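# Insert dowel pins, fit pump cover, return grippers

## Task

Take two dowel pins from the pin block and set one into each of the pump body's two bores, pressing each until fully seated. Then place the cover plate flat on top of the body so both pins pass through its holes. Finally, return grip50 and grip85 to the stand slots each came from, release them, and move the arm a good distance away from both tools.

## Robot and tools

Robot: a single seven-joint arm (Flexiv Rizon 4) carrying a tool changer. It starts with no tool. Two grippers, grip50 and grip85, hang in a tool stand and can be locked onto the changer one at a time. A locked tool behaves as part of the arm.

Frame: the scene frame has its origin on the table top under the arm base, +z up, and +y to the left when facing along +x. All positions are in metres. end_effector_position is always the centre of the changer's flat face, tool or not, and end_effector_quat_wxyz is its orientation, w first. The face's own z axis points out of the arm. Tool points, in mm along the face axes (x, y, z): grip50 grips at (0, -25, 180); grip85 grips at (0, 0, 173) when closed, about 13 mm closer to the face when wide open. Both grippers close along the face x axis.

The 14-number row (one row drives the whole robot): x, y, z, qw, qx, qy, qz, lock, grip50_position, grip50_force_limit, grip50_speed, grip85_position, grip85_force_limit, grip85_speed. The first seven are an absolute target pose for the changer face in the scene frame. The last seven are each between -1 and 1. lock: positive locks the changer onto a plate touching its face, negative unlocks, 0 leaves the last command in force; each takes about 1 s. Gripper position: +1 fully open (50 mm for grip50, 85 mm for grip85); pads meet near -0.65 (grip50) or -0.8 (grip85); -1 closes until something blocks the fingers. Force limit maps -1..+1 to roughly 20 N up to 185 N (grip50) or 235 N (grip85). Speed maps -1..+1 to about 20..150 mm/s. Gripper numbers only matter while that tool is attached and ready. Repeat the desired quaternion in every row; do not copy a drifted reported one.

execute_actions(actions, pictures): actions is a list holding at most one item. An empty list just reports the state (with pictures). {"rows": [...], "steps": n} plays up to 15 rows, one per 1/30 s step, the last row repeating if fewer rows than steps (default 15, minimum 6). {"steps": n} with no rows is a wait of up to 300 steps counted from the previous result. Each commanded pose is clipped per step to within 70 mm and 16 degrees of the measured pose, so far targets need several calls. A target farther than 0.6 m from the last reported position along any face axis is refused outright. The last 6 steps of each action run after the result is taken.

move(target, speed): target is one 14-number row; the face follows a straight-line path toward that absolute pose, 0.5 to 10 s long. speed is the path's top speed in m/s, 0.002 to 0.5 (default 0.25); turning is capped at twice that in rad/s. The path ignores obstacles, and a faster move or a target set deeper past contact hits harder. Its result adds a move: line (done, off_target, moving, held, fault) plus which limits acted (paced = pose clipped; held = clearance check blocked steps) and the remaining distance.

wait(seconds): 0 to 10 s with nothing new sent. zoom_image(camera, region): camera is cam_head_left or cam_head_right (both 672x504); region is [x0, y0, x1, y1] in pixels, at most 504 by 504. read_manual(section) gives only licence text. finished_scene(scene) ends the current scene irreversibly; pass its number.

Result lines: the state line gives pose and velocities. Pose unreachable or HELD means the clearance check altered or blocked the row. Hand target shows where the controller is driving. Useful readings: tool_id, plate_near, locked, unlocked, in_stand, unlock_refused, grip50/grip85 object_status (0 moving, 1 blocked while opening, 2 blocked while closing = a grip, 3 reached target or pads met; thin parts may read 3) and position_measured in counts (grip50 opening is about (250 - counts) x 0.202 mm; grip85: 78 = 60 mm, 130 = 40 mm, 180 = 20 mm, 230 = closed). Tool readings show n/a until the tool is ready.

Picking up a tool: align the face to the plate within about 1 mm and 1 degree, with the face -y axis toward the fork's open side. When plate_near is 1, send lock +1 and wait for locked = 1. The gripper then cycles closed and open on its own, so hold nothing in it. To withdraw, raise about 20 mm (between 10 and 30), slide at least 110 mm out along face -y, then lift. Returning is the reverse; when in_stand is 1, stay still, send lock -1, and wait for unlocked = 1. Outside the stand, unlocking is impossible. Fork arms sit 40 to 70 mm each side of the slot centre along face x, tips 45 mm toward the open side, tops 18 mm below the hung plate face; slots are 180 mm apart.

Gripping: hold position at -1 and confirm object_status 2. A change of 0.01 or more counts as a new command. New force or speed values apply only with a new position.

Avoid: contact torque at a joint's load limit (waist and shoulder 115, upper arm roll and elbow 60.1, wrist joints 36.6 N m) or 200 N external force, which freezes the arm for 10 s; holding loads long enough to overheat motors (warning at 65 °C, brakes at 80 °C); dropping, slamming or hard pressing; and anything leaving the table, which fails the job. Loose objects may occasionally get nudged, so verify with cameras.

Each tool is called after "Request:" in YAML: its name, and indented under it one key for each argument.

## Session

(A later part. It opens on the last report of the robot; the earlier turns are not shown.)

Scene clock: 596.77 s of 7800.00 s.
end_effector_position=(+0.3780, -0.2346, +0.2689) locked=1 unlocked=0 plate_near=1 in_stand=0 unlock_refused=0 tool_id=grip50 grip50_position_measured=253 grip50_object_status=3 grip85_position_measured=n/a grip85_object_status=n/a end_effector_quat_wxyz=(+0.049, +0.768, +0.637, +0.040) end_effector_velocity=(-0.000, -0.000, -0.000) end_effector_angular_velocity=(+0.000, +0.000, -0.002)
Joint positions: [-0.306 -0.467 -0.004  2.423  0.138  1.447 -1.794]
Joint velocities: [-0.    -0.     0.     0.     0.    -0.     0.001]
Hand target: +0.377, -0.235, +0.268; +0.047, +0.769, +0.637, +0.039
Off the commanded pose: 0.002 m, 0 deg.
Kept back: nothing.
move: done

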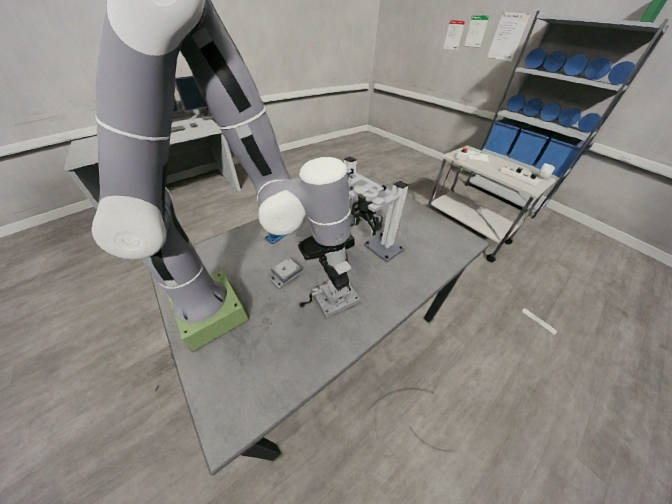

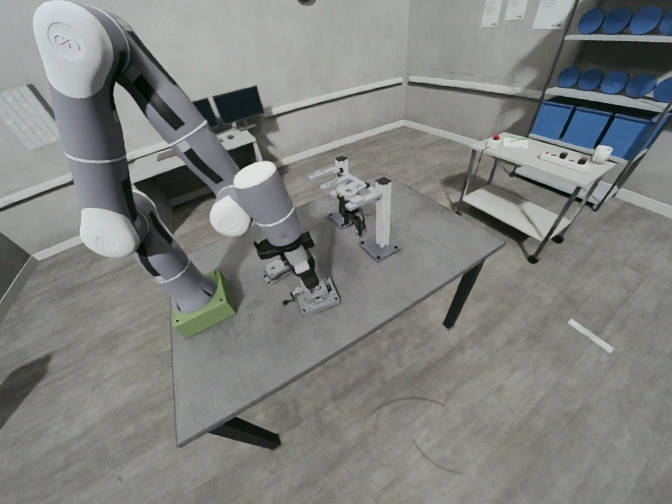

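Sweep in halves.

Request:
move:
  target: [0.3778,-0.2305,0.2683,0.047,0.7685,0.6368,0.0389,0,-1,1,0,0,0,0]
  speed: 0.002

Request:
move:
  target: [0.3786,-0.2265,0.2683,0.047,0.7685,0.6368,0.0389,0,-1,1,0,0,0,0]
  speed: 0.002

Request:
zoom_image:
  camera: "cam_head_right"
  region: [280,265,350,320]

Scene clock: 599.33 s of 7800.00 s.
end_effector_position=(+0.3785, -0.2315, +0.2692) locked=1 unlocked=0 plate_near=1 in_stand=0 unlock_refused=0 tool_id=grip50 grip50_position_measured=253 grip50_object_status=3 grip85_position_measured=n/a grip85_object_status=n/a end_effector_quat_wxyz=(+0.049, +0.769, +0.637, +0.040) end_effector_velocity=(-0.000, +0.000, -0.000) end_effector_angular_velocity=(+0.000, +0.000, -0.001)
Joint positions: [-0.294 -0.465 -0.008  2.427  0.138  1.448 -1.785]
Joint velocities: [-0.    -0.     0.    -0.     0.001  0.     0.001]
Hand target: +0.378, -0.230, +0.268; +0.047, +0.769, +0.637, +0.039
Off the commanded pose: 0.001 m, 0 deg.
Kept back: nothing.
move: done

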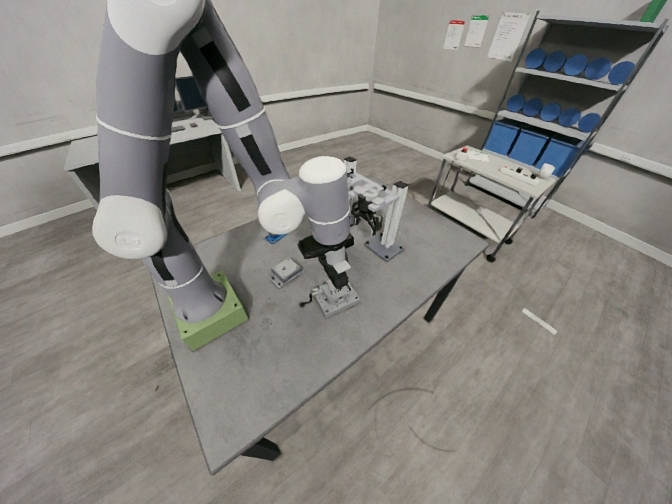

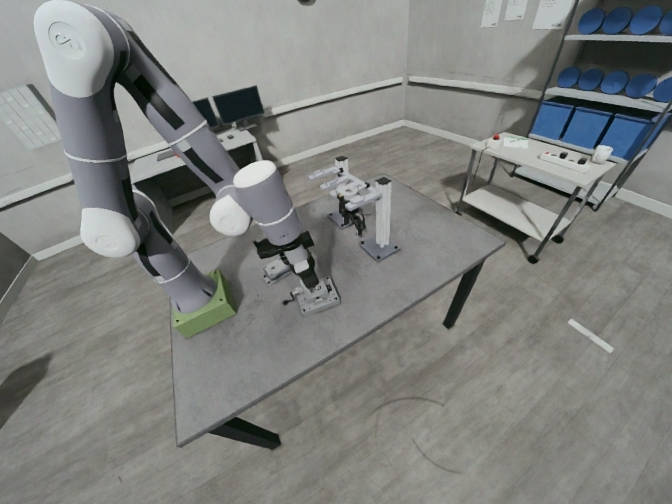

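Scene clock: 602.07 s of 7800.00 s.
end_effector_position=(+0.3793, -0.2275, +0.2692) locked=1 unlocked=0 plate_near=1 in_stand=0 unlock_refused=0 tool_id=grip50 grip50_position_measured=253 grip50_object_status=3 grip85_position_measured=n/a grip85_object_status=n/a end_effector_quat_wxyz=(+0.049, +0.769, +0.636, +0.040) end_effector_velocity=(+0.000, +0.000, -0.000) end_effector_angular_velocity=(-0.000, +0.000, +0.002)
Joint positions: [-0.282 -0.463 -0.01   2.432  0.138  1.452 -1.775]
Joint velocities: [ 0.    -0.     0.     0.    -0.    -0.    -0.001]
Hand target: +0.379, -0.227, +0.268; +0.047, +0.769, +0.637, +0.039
Off the commanded pose: 0.002 m, 0 deg.
Kept back: nothing.
move: done

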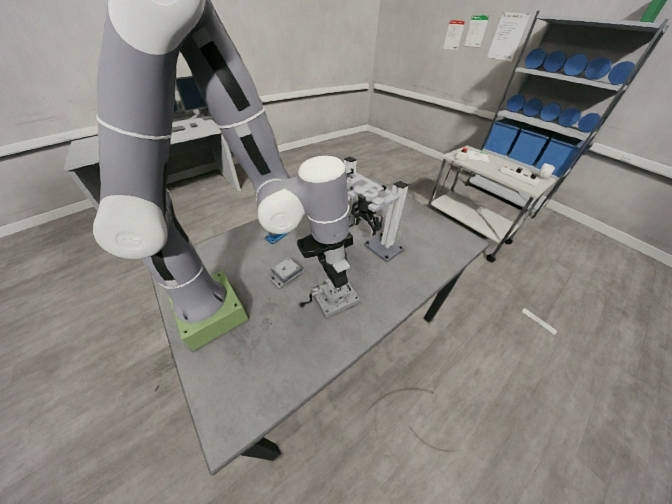

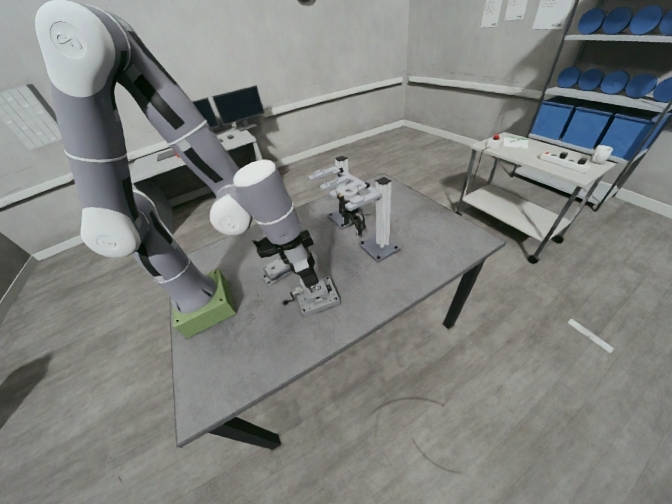

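Region (280, 265, 350, 320) of cam_head_right's 672x504 image, scaled by 7.200, with more detail than that image has; it fills the top 396 rows of this view, and the rest is white.

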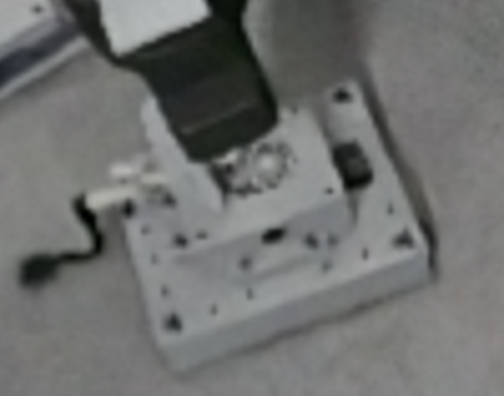

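Request:
move:
  target: [0.3790,-0.2275,0.2705,0.047,0.7685,0.6368,0.0389,0,-1,1,0,0,0,0]
  speed: 0.01

Request:
move:
  target: [0.3760,-0.2270,0.2703,0.047,0.7685,0.6368,0.0389,0,-1,1,0,0,0,0]
  speed: 0.01

Request:
move:
  target: [0.3760,-0.2270,0.2683,0.047,0.7685,0.6368,0.0389,0,-1,1,0,0,0,0]
  speed: 0.003

Request:
move:
  target: [0.3753,-0.2310,0.2683,0.047,0.7685,0.6368,0.0389,0,-1,1,0,0,0,0]
  speed: 0.002

Request:
move:
  target: [0.3745,-0.2350,0.2683,0.047,0.7685,0.6368,0.0389,0,-1,1,0,0,0,0]
  speed: 0.002

Scene clock: 603.23 s of 7800.00 s.
end_effector_position=(+0.3790, -0.2275, +0.2704) locked=1 unlocked=0 plate_near=1 in_stand=0 unlock_refused=0 tool_id=grip50 grip50_position_measured=253 grip50_object_status=3 grip85_position_measured=n/a grip85_object_status=n/a end_effector_quat_wxyz=(+0.047, +0.769, +0.637, +0.039) end_effector_velocity=(-0.000, +0.000, -0.000) end_effector_angular_velocity=(+0.000, +0.000, +0.000)
Joint positions: [-0.282 -0.458 -0.01   2.432  0.138  1.443 -1.775]
Joint velocities: [ 0.  0. -0.  0. -0. -0.  0.]
Hand target: +0.379, -0.227, +0.270; +0.047, +0.769, +0.637, +0.039
Off the commanded pose: 0.000 m, 0 deg.
Kept back: nothing.
move: done

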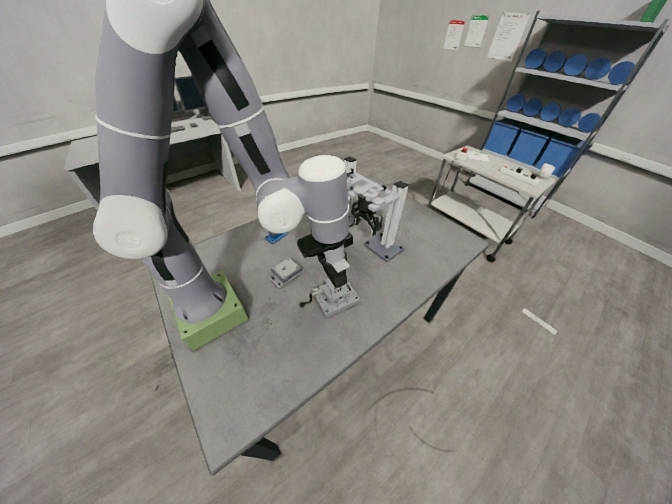

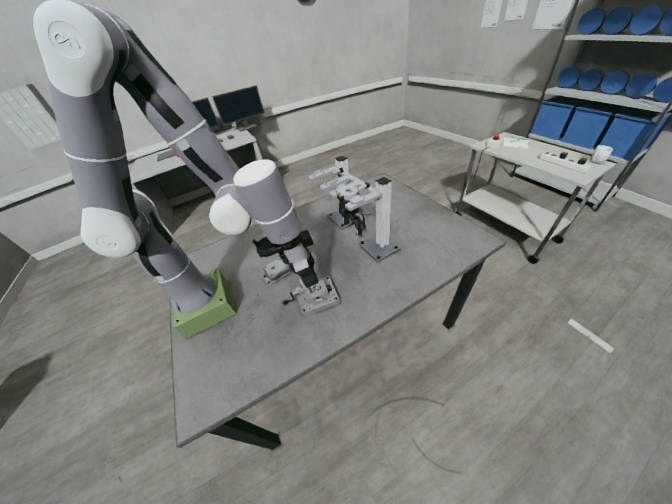

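Scene clock: 603.93 s of 7800.00 s.
end_effector_position=(+0.3760, -0.2270, +0.2702) locked=1 unlocked=0 plate_near=1 in_stand=0 unlock_refused=0 tool_id=grip50 grip50_position_measured=253 grip50_object_status=3 grip85_position_measured=n/a grip85_object_status=n/a end_effector_quat_wxyz=(+0.047, +0.769, +0.637, +0.039) end_effector_velocity=(-0.000, -0.000, -0.000) end_effector_angular_velocity=(+0.000, +0.000, -0.001)
Joint positions: [-0.285 -0.456 -0.008  2.439  0.138  1.447 -1.776]
Joint velocities: [-0.    -0.    -0.     0.     0.001  0.    -0.   ]
Hand target: +0.376, -0.227, +0.270; +0.047, +0.769, +0.637, +0.039
Off the commanded pose: 0.000 m, 0 deg.
Kept back: nothing.
move: done

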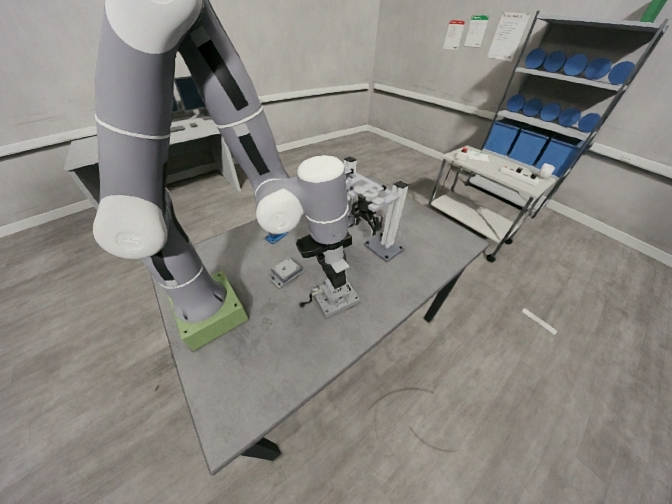

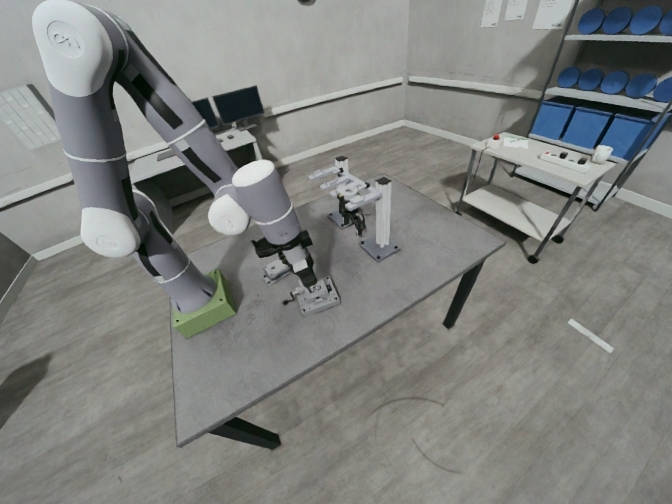

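Scene clock: 604.77 s of 7800.00 s.
end_effector_position=(+0.3766, -0.2272, +0.2691) locked=1 unlocked=0 plate_near=1 in_stand=0 unlock_refused=0 tool_id=grip50 grip50_position_measured=253 grip50_object_status=3 grip85_position_measured=n/a grip85_object_status=n/a end_effector_quat_wxyz=(+0.048, +0.769, +0.637, +0.040) end_effector_velocity=(+0.000, +0.000, +0.000) end_effector_angular_velocity=(+0.000, -0.000, -0.000)
Joint positions: [-0.286 -0.461 -0.006  2.438  0.138  1.455 -1.776]
Joint velocities: [-0.  0.  0.  0.  0.  0.  0.]
Hand target: +0.376, -0.227, +0.268; +0.047, +0.769, +0.637, +0.039
Off the commanded pose: 0.001 m, 0 deg.
Kept back: nothing.
move: done

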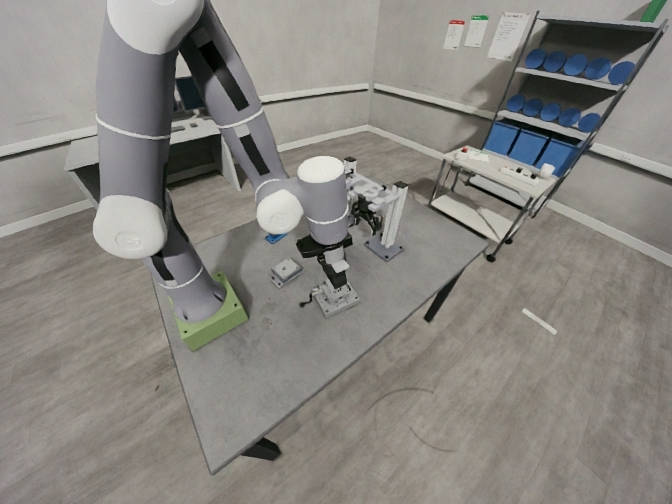

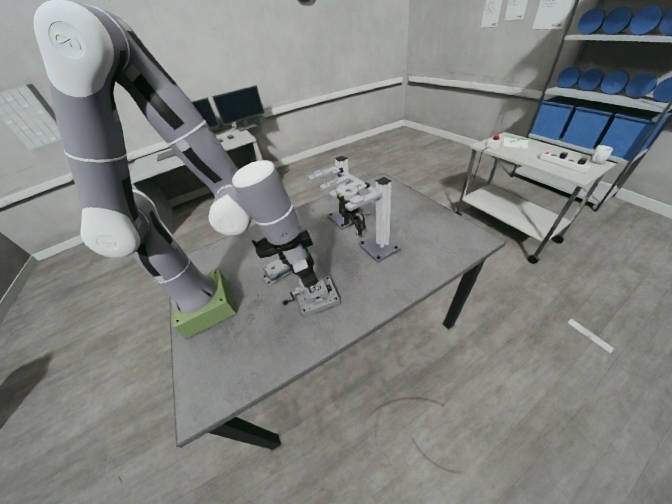

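Scene clock: 607.03 s of 7800.00 s.
end_effector_position=(+0.3763, -0.2307, +0.2692) locked=1 unlocked=0 plate_near=1 in_stand=0 unlock_refused=0 tool_id=grip50 grip50_position_measured=253 grip50_object_status=3 grip85_position_measured=n/a grip85_object_status=n/a end_effector_quat_wxyz=(+0.048, +0.768, +0.637, +0.040) end_effector_velocity=(+0.000, -0.000, +0.000) end_effector_angular_velocity=(-0.000, -0.000, +0.001)
Joint positions: [-0.3   -0.462 -0.002  2.434  0.134  1.452 -1.783]
Joint velocities: [-0.001  0.     0.    -0.    -0.002 -0.    -0.   ]
Hand target: +0.375, -0.231, +0.268; +0.047, +0.769, +0.637, +0.039
Off the commanded pose: 0.001 m, 0 deg.
Kept back: nothing.
move: done

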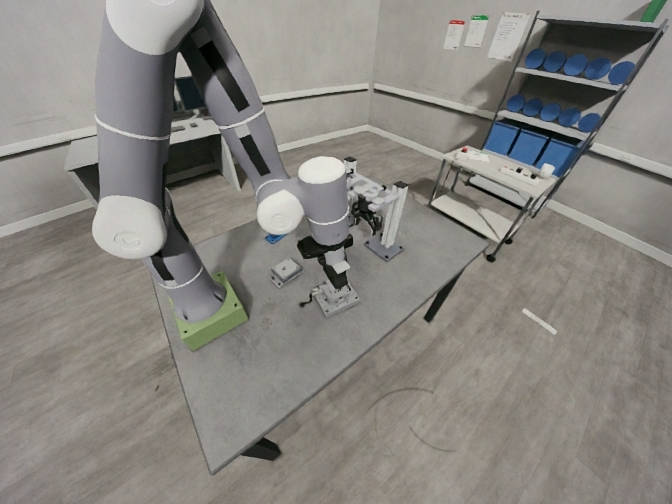

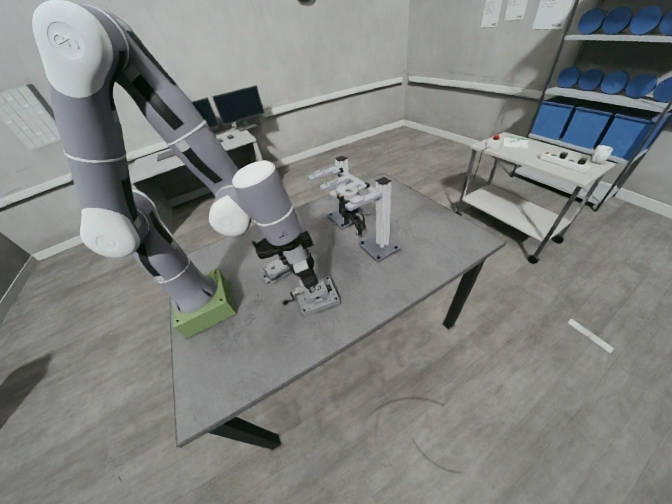

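Scene clock: 609.63 s of 7800.00 s.
end_effector_position=(+0.3757, -0.2346, +0.2693) locked=1 unlocked=0 plate_near=1 in_stand=0 unlock_refused=0 tool_id=grip50 grip50_position_measured=253 grip50_object_status=3 grip85_position_measured=n/a grip85_object_status=n/a end_effector_quat_wxyz=(+0.048, +0.768, +0.637, +0.040) end_effector_velocity=(+0.000, -0.000, +0.000) end_effector_angular_velocity=(-0.000, -0.001, -0.000)
Joint positions: [-0.315 -0.464  0.002  2.43   0.128  1.45  -1.789]
Joint velocities: [-0.001  0.     0.001 -0.    -0.002  0.     0.001]
Hand target: +0.375, -0.235, +0.268; +0.047, +0.769, +0.637, +0.039
Off the commanded pose: 0.002 m, 0 deg.
Kept back: nothing.
move: done

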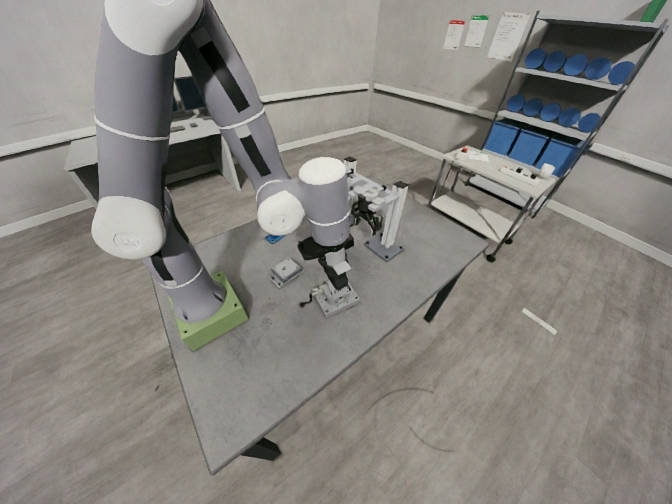

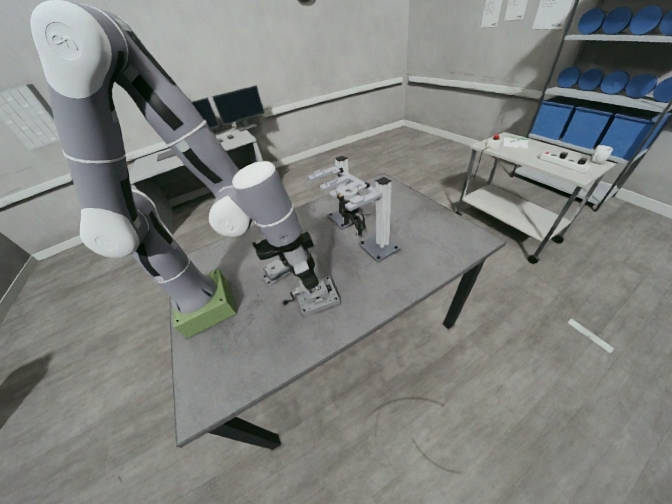

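Request:
move:
  target: [0.375,-0.235,0.30,0,0.770,0.638,0,0,-1,1,0,0,0,0]
  speed: 0.05

Request:
move:
  target: [0.28,-0.35,0.66,0,0.895,0.446,0,0,-1,1,0,0,0,0]

Request:
zoom_image:
  camera: "cam_head_left"
  region: [285,190,365,320]

Request:
zoom_image:
  camera: "cam_head_right"
  region: [290,275,345,320]

Scene clock: 611.43 s of 7800.00 s.
end_effector_position=(+0.3750, -0.2350, +0.3000) locked=1 unlocked=0 plate_near=1 in_stand=0 unlock_refused=0 tool_id=grip50 grip50_position_measured=253 grip50_object_status=3 grip85_position_measured=n/a grip85_object_status=n/a end_effector_quat_wxyz=(+0.000, +0.770, +0.638, -0.000) end_effector_velocity=(-0.000, -0.000, +0.000) end_effector_angular_velocity=(+0.000, -0.000, +0.001)
Joint positions: [-0.276 -0.337 -0.055  2.404  0.059  1.172 -1.732]
Joint velocities: [ 0.     0.    -0.001 -0.     0.001 -0.    -0.002]
Hand target: +0.375, -0.235, +0.300; +0.000, +0.770, +0.638, -0.000
Off the commanded pose: 0.000 m, 0 deg.
Kept back: nothing.
move: done

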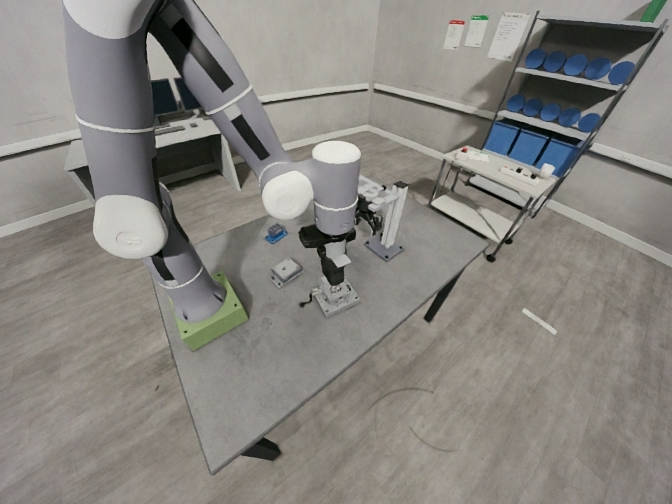

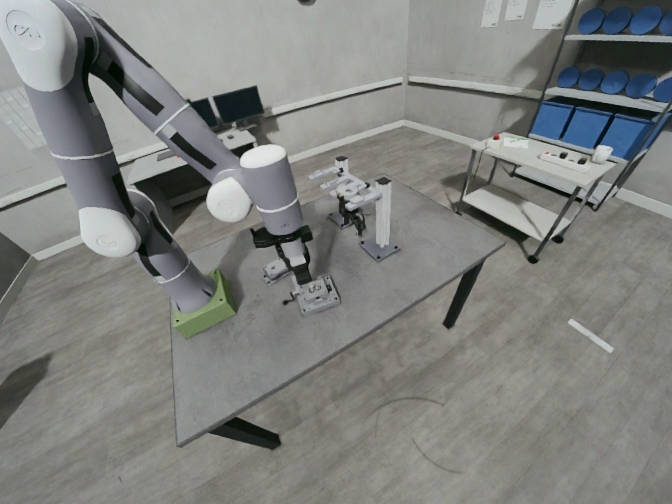

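Scene clock: 613.43 s of 7800.00 s.
end_effector_position=(+0.2795, -0.3496, +0.6600) locked=1 unlocked=0 plate_near=1 in_stand=0 unlock_refused=0 tool_id=grip50 grip50_position_measured=253 grip50_object_status=3 grip85_position_measured=n/a grip85_object_status=n/a end_effector_quat_wxyz=(+0.001, +0.895, +0.447, -0.000) end_effector_velocity=(-0.000, -0.000, +0.000) end_effector_angular_velocity=(+0.000, -0.000, -0.000)
Joint positions: [-0.425  0.266 -0.222  1.912 -0.054  0.084 -1.526]
Joint velocities: [-0.  0.  0. -0.  0. -0. -0.]
Hand target: +0.280, -0.350, +0.660; +0.001, +0.895, +0.447, -0.000
Off the commanded pose: 0.001 m, 0 deg.
Kept back: nothing.
move: done

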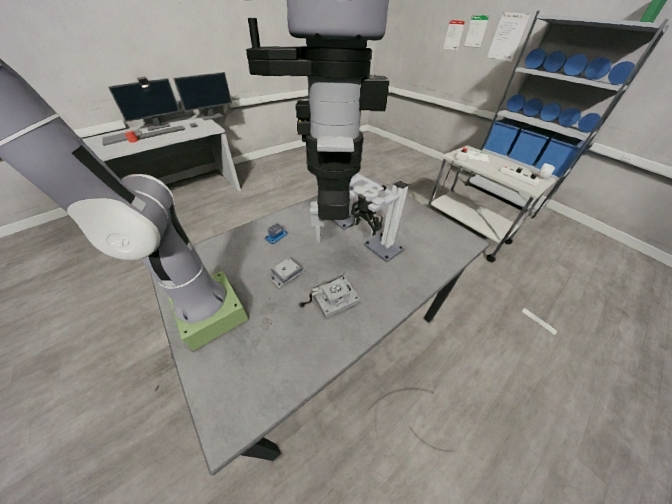

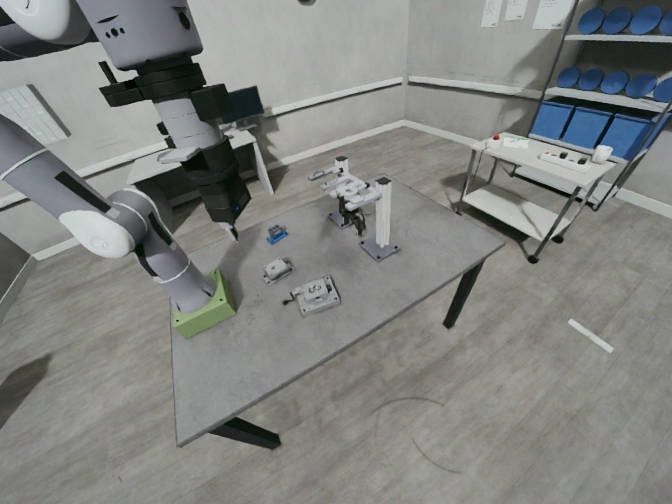

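Region (285, 190, 365, 320) of cam_head_left's 672x504 image, scaled by 3.877, with more detail than that image has; it fills the left 310 columns of this view, and the rest is white.

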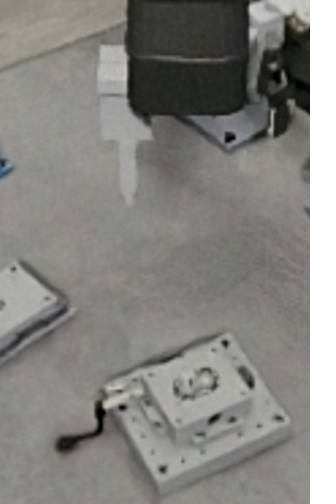

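Region (290, 275, 345, 320) of cam_head_right's 672x504 image, scaled by 9.164, with more detail than that image has; it fills the top 412 rows of this view, and the rest is white.

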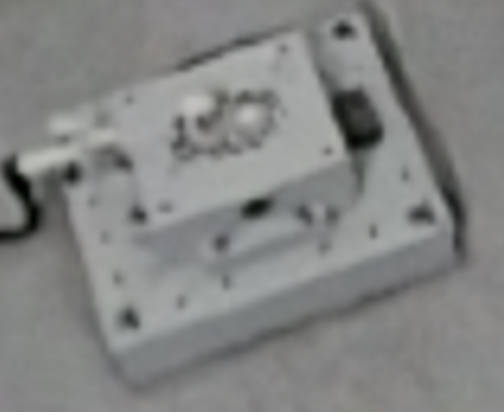

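Request:
move:
  target: [0.3804,-0.2434,0.30,0,0.770,0.638,0,0,-1,1,0,0,0,0]

Request:
move:
  target: [0.3804,-0.2434,0.2695,0,0.770,0.638,0,0,-1,1,0,0,0,0]
  speed: 0.03

Request:
move:
  target: [0.3804,-0.2434,0.2662,0,0.770,0.638,0,0,-1,1,0,0,0,0]
  speed: 0.004

Scene clock: 615.87 s of 7800.00 s.
end_effector_position=(+0.3809, -0.2438, +0.3000) locked=1 unlocked=0 plate_near=1 in_stand=0 unlock_refused=0 tool_id=grip50 grip50_position_measured=253 grip50_object_status=3 grip85_position_measured=n/a grip85_object_status=n/a end_effector_quat_wxyz=(-0.000, +0.770, +0.638, +0.000) end_effector_velocity=(-0.000, -0.000, +0.000) end_effector_angular_velocity=(-0.000, -0.001, -0.001)
Joint positions: [-0.273 -0.351 -0.072  2.374  0.077  1.155 -1.759]
Joint velocities: [-0.     0.001 -0.    -0.     0.001  0.    -0.   ]
Hand target: +0.381, -0.244, +0.300; -0.000, +0.770, +0.638, +0.000
Off the commanded pose: 0.001 m, 0 deg.
Kept back: nothing.
move: done

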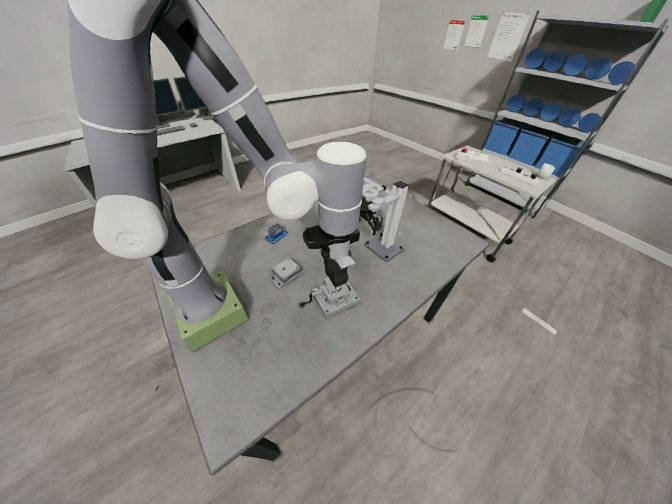

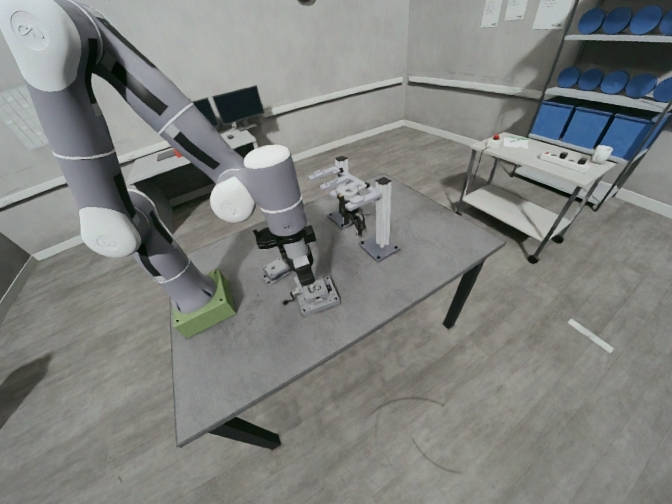

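Scene clock: 617.10 s of 7800.00 s.
end_effector_position=(+0.3804, -0.2434, +0.2694) locked=1 unlocked=0 plate_near=1 in_stand=0 unlock_refused=0 tool_id=grip50 grip50_position_measured=253 grip50_object_status=3 grip85_position_measured=n/a grip85_object_status=n/a end_effector_quat_wxyz=(-0.000, +0.770, +0.638, -0.000) end_effector_velocity=(-0.000, -0.000, -0.000) end_effector_angular_velocity=(+0.000, +0.000, -0.002)
Joint positions: [-0.28  -0.445 -0.059  2.37   0.095  1.245 -1.772]
Joint velocities: [-0.001 -0.     0.     0.     0.    -0.     0.001]
Hand target: +0.380, -0.243, +0.270; -0.000, +0.770, +0.638, +0.000
Off the commanded pose: 0.000 m, 0 deg.
Kept back: nothing.
move: done

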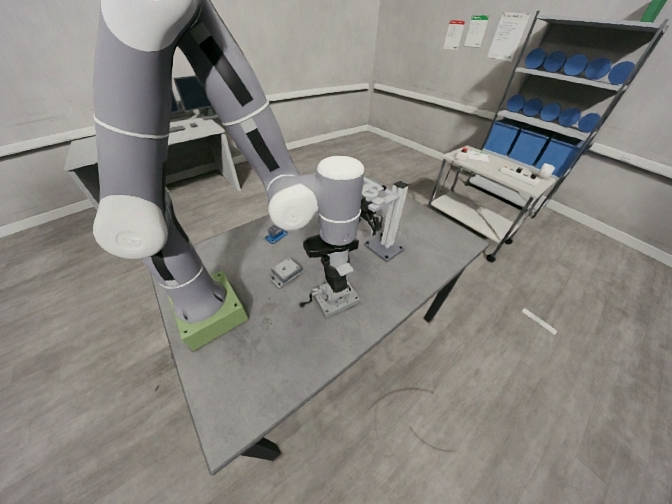

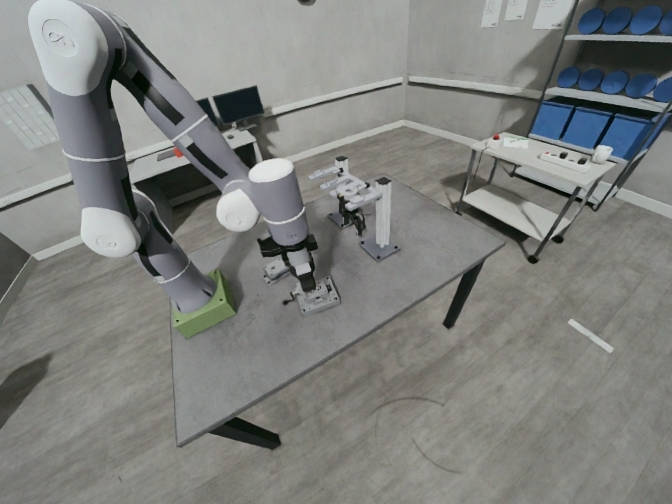

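Scene clock: 618.13 s of 7800.00 s.
end_effector_position=(+0.3804, -0.2434, +0.2663) locked=1 unlocked=0 plate_near=1 in_stand=0 unlock_refused=0 tool_id=grip50 grip50_position_measured=253 grip50_object_status=3 grip85_position_measured=n/a grip85_object_status=n/a end_effector_quat_wxyz=(-0.000, +0.770, +0.638, -0.000) end_effector_velocity=(+0.000, -0.000, +0.000) end_effector_angular_velocity=(-0.000, -0.001, +0.001)
Joint positions: [-0.282 -0.456 -0.056  2.37   0.095  1.255 -1.772]
Joint velocities: [-0.001 -0.     0.    -0.    -0.     0.    -0.001]
Hand target: +0.380, -0.243, +0.266; -0.000, +0.770, +0.638, +0.000
Off the commanded pose: 0.000 m, 0 deg.
Kept back: nothing.
move: done

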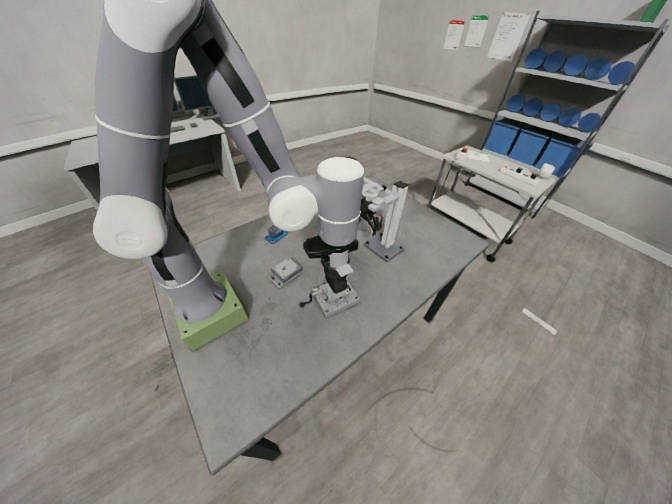

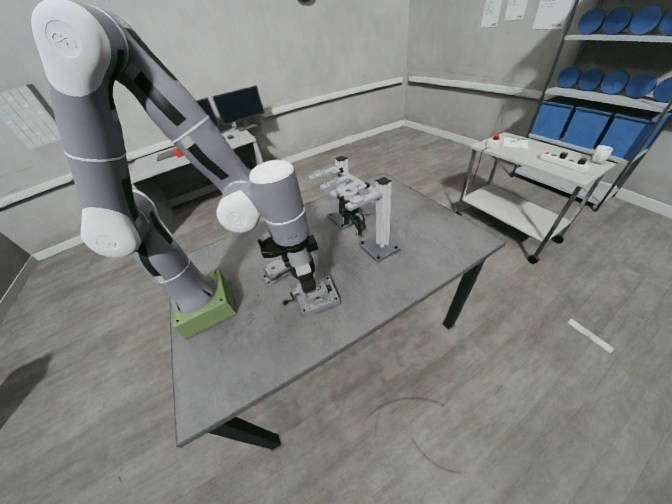

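Free. Nudge sideways +u in 0.5 mm steps to detect touch.

Request:
move:
  target: [0.3809,-0.2435,0.265,0,0.770,0.638,0,0,-1,1,0,0,0,0]
  speed: 0.002

Request:
move:
  target: [0.3814,-0.2436,0.265,0,0.770,0.638,0,0,-1,1,0,0,0,0]
  speed: 0.002

Request:
move:
  target: [0.3819,-0.2437,0.265,0,0.770,0.638,0,0,-1,1,0,0,0,0]
  speed: 0.002

Request:
move:
  target: [0.3824,-0.2438,0.265,0,0.770,0.638,0,0,-1,1,0,0,0,0]
  speed: 0.002

Scene clock: 619.33 s of 7800.00 s.
end_effector_position=(+0.3808, -0.2435, +0.2650) locked=1 unlocked=0 plate_near=1 in_stand=0 unlock_refused=0 tool_id=grip50 grip50_position_measured=253 grip50_object_status=3 grip85_position_measured=n/a grip85_object_status=n/a end_effector_quat_wxyz=(-0.000, +0.770, +0.638, -0.000) end_effector_velocity=(-0.000, +0.000, -0.000) end_effector_angular_velocity=(+0.000, +0.000, +0.001)
Joint positions: [-0.283 -0.46  -0.055  2.368  0.095  1.258 -1.772]
Joint velocities: [-0.    -0.     0.     0.     0.    -0.    -0.001]
Hand target: +0.381, -0.244, +0.265; -0.000, +0.770, +0.638, +0.000
Off the commanded pose: 0.000 m, 0 deg.
Kept back: nothing.
move: done

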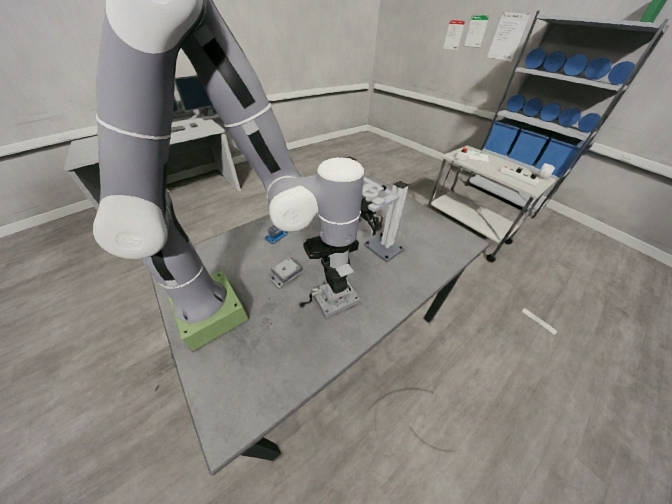

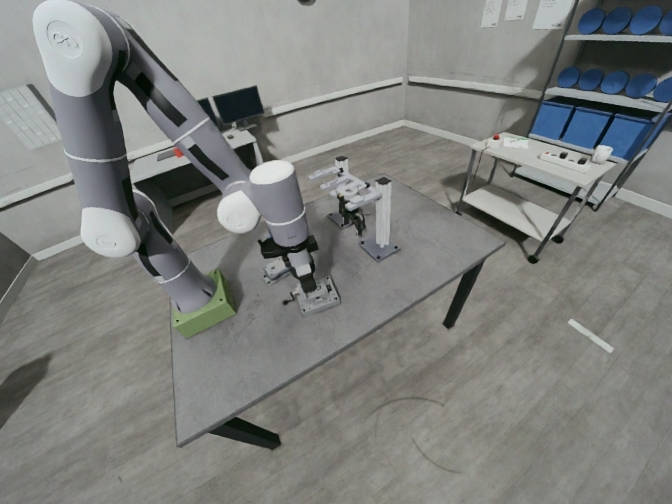

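Scene clock: 620.03 s of 7800.00 s.
end_effector_position=(+0.3812, -0.2436, +0.2650) locked=1 unlocked=0 plate_near=1 in_stand=0 unlock_refused=0 tool_id=grip50 grip50_position_measured=253 grip50_object_status=3 grip85_position_measured=n/a grip85_object_status=n/a end_effector_quat_wxyz=(-0.000, +0.770, +0.638, -0.000) end_effector_velocity=(-0.000, -0.000, +0.000) end_effector_angular_velocity=(-0.000, -0.000, +0.001)
Joint positions: [-0.283 -0.461 -0.055  2.367  0.095  1.257 -1.772]
Joint velocities: [-0.     0.    -0.     0.    -0.    -0.    -0.001]
Hand target: +0.381, -0.244, +0.265; -0.000, +0.770, +0.638, +0.000
Off the commanded pose: 0.000 m, 0 deg.
Kept back: nothing.
move: done

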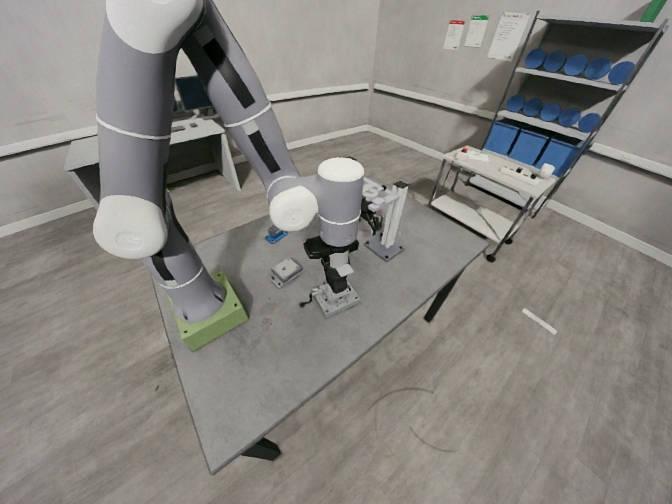

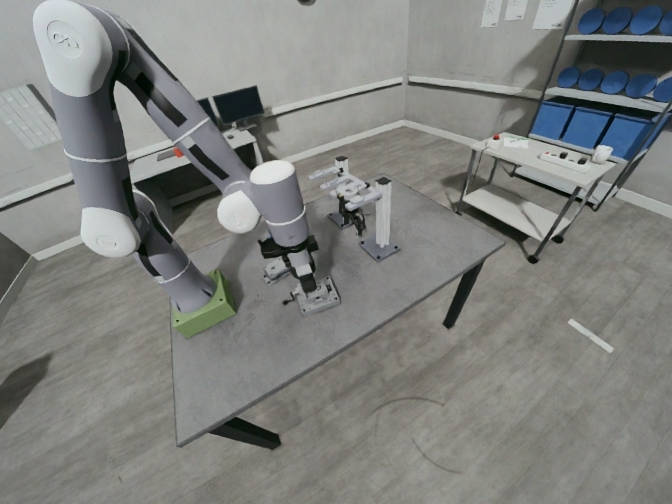

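Scene clock: 620.73 s of 7800.00 s.
end_effector_position=(+0.3815, -0.2437, +0.2649) locked=1 unlocked=0 plate_near=1 in_stand=0 unlock_refused=0 tool_id=grip50 grip50_position_measured=253 grip50_object_status=3 grip85_position_measured=n/a grip85_object_status=n/a end_effector_quat_wxyz=(-0.000, +0.770, +0.638, -0.000) end_effector_velocity=(-0.000, -0.000, +0.000) end_effector_angular_velocity=(-0.000, -0.000, +0.001)
Joint positions: [-0.283 -0.461 -0.055  2.366  0.095  1.256 -1.772]
Joint velocities: [ 0.     0.    -0.     0.     0.     0.    -0.001]
Hand target: +0.382, -0.244, +0.265; -0.000, +0.770, +0.638, +0.000
Off the commanded pose: 0.000 m, 0 deg.
Kept back: nothing.
move: done

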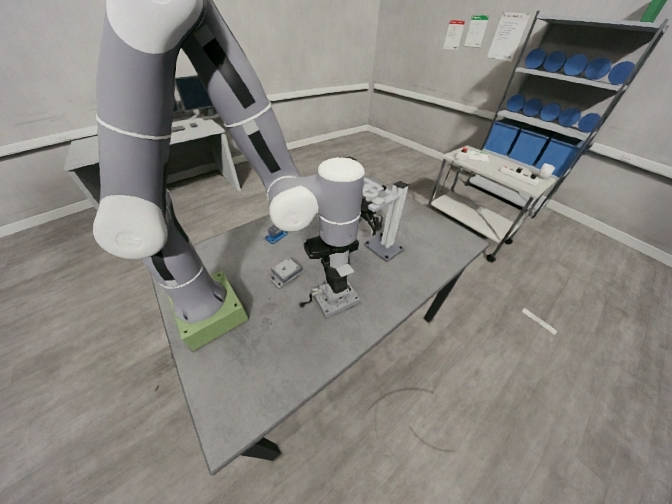

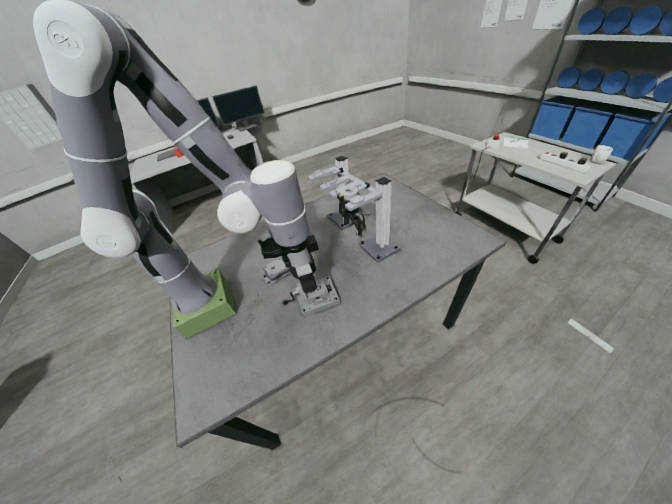

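Scene clock: 621.43 s of 7800.00 s.
end_effector_position=(+0.3819, -0.2438, +0.2648) locked=1 unlocked=0 plate_near=1 in_stand=0 unlock_refused=0 tool_id=grip50 grip50_position_measured=253 grip50_object_status=3 grip85_position_measured=n/a grip85_object_status=n/a end_effector_quat_wxyz=(-0.000, +0.770, +0.638, -0.000) end_effector_velocity=(+0.000, +0.000, +0.000) end_effector_angular_velocity=(+0.000, -0.000, +0.000)
Joint positions: [-0.283 -0.462 -0.055  2.364  0.095  1.255 -1.772]
Joint velocities: [-0.  0.  0. -0.  0.  0. -0.]
Hand target: +0.382, -0.244, +0.265; -0.000, +0.770, +0.638, +0.000
Off the commanded pose: 0.001 m, 0 deg.
Kept back: nothing.
move: done

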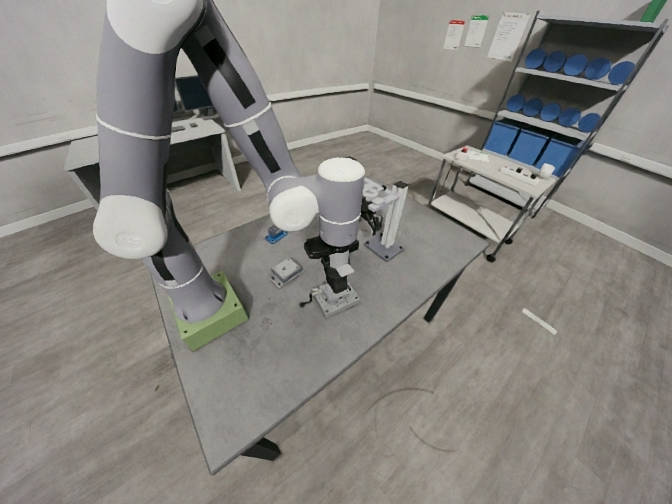

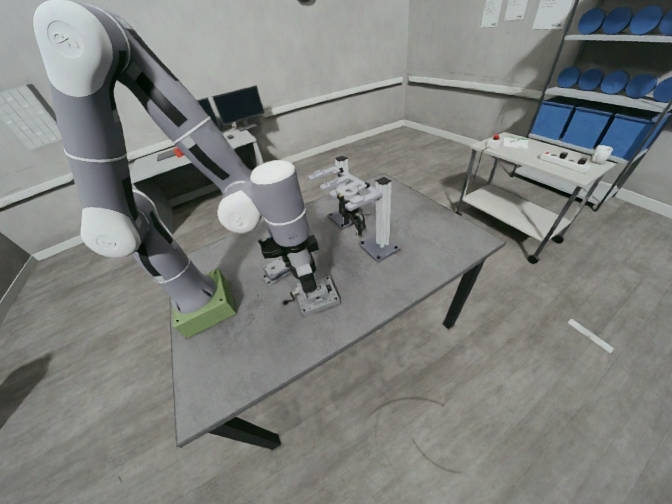

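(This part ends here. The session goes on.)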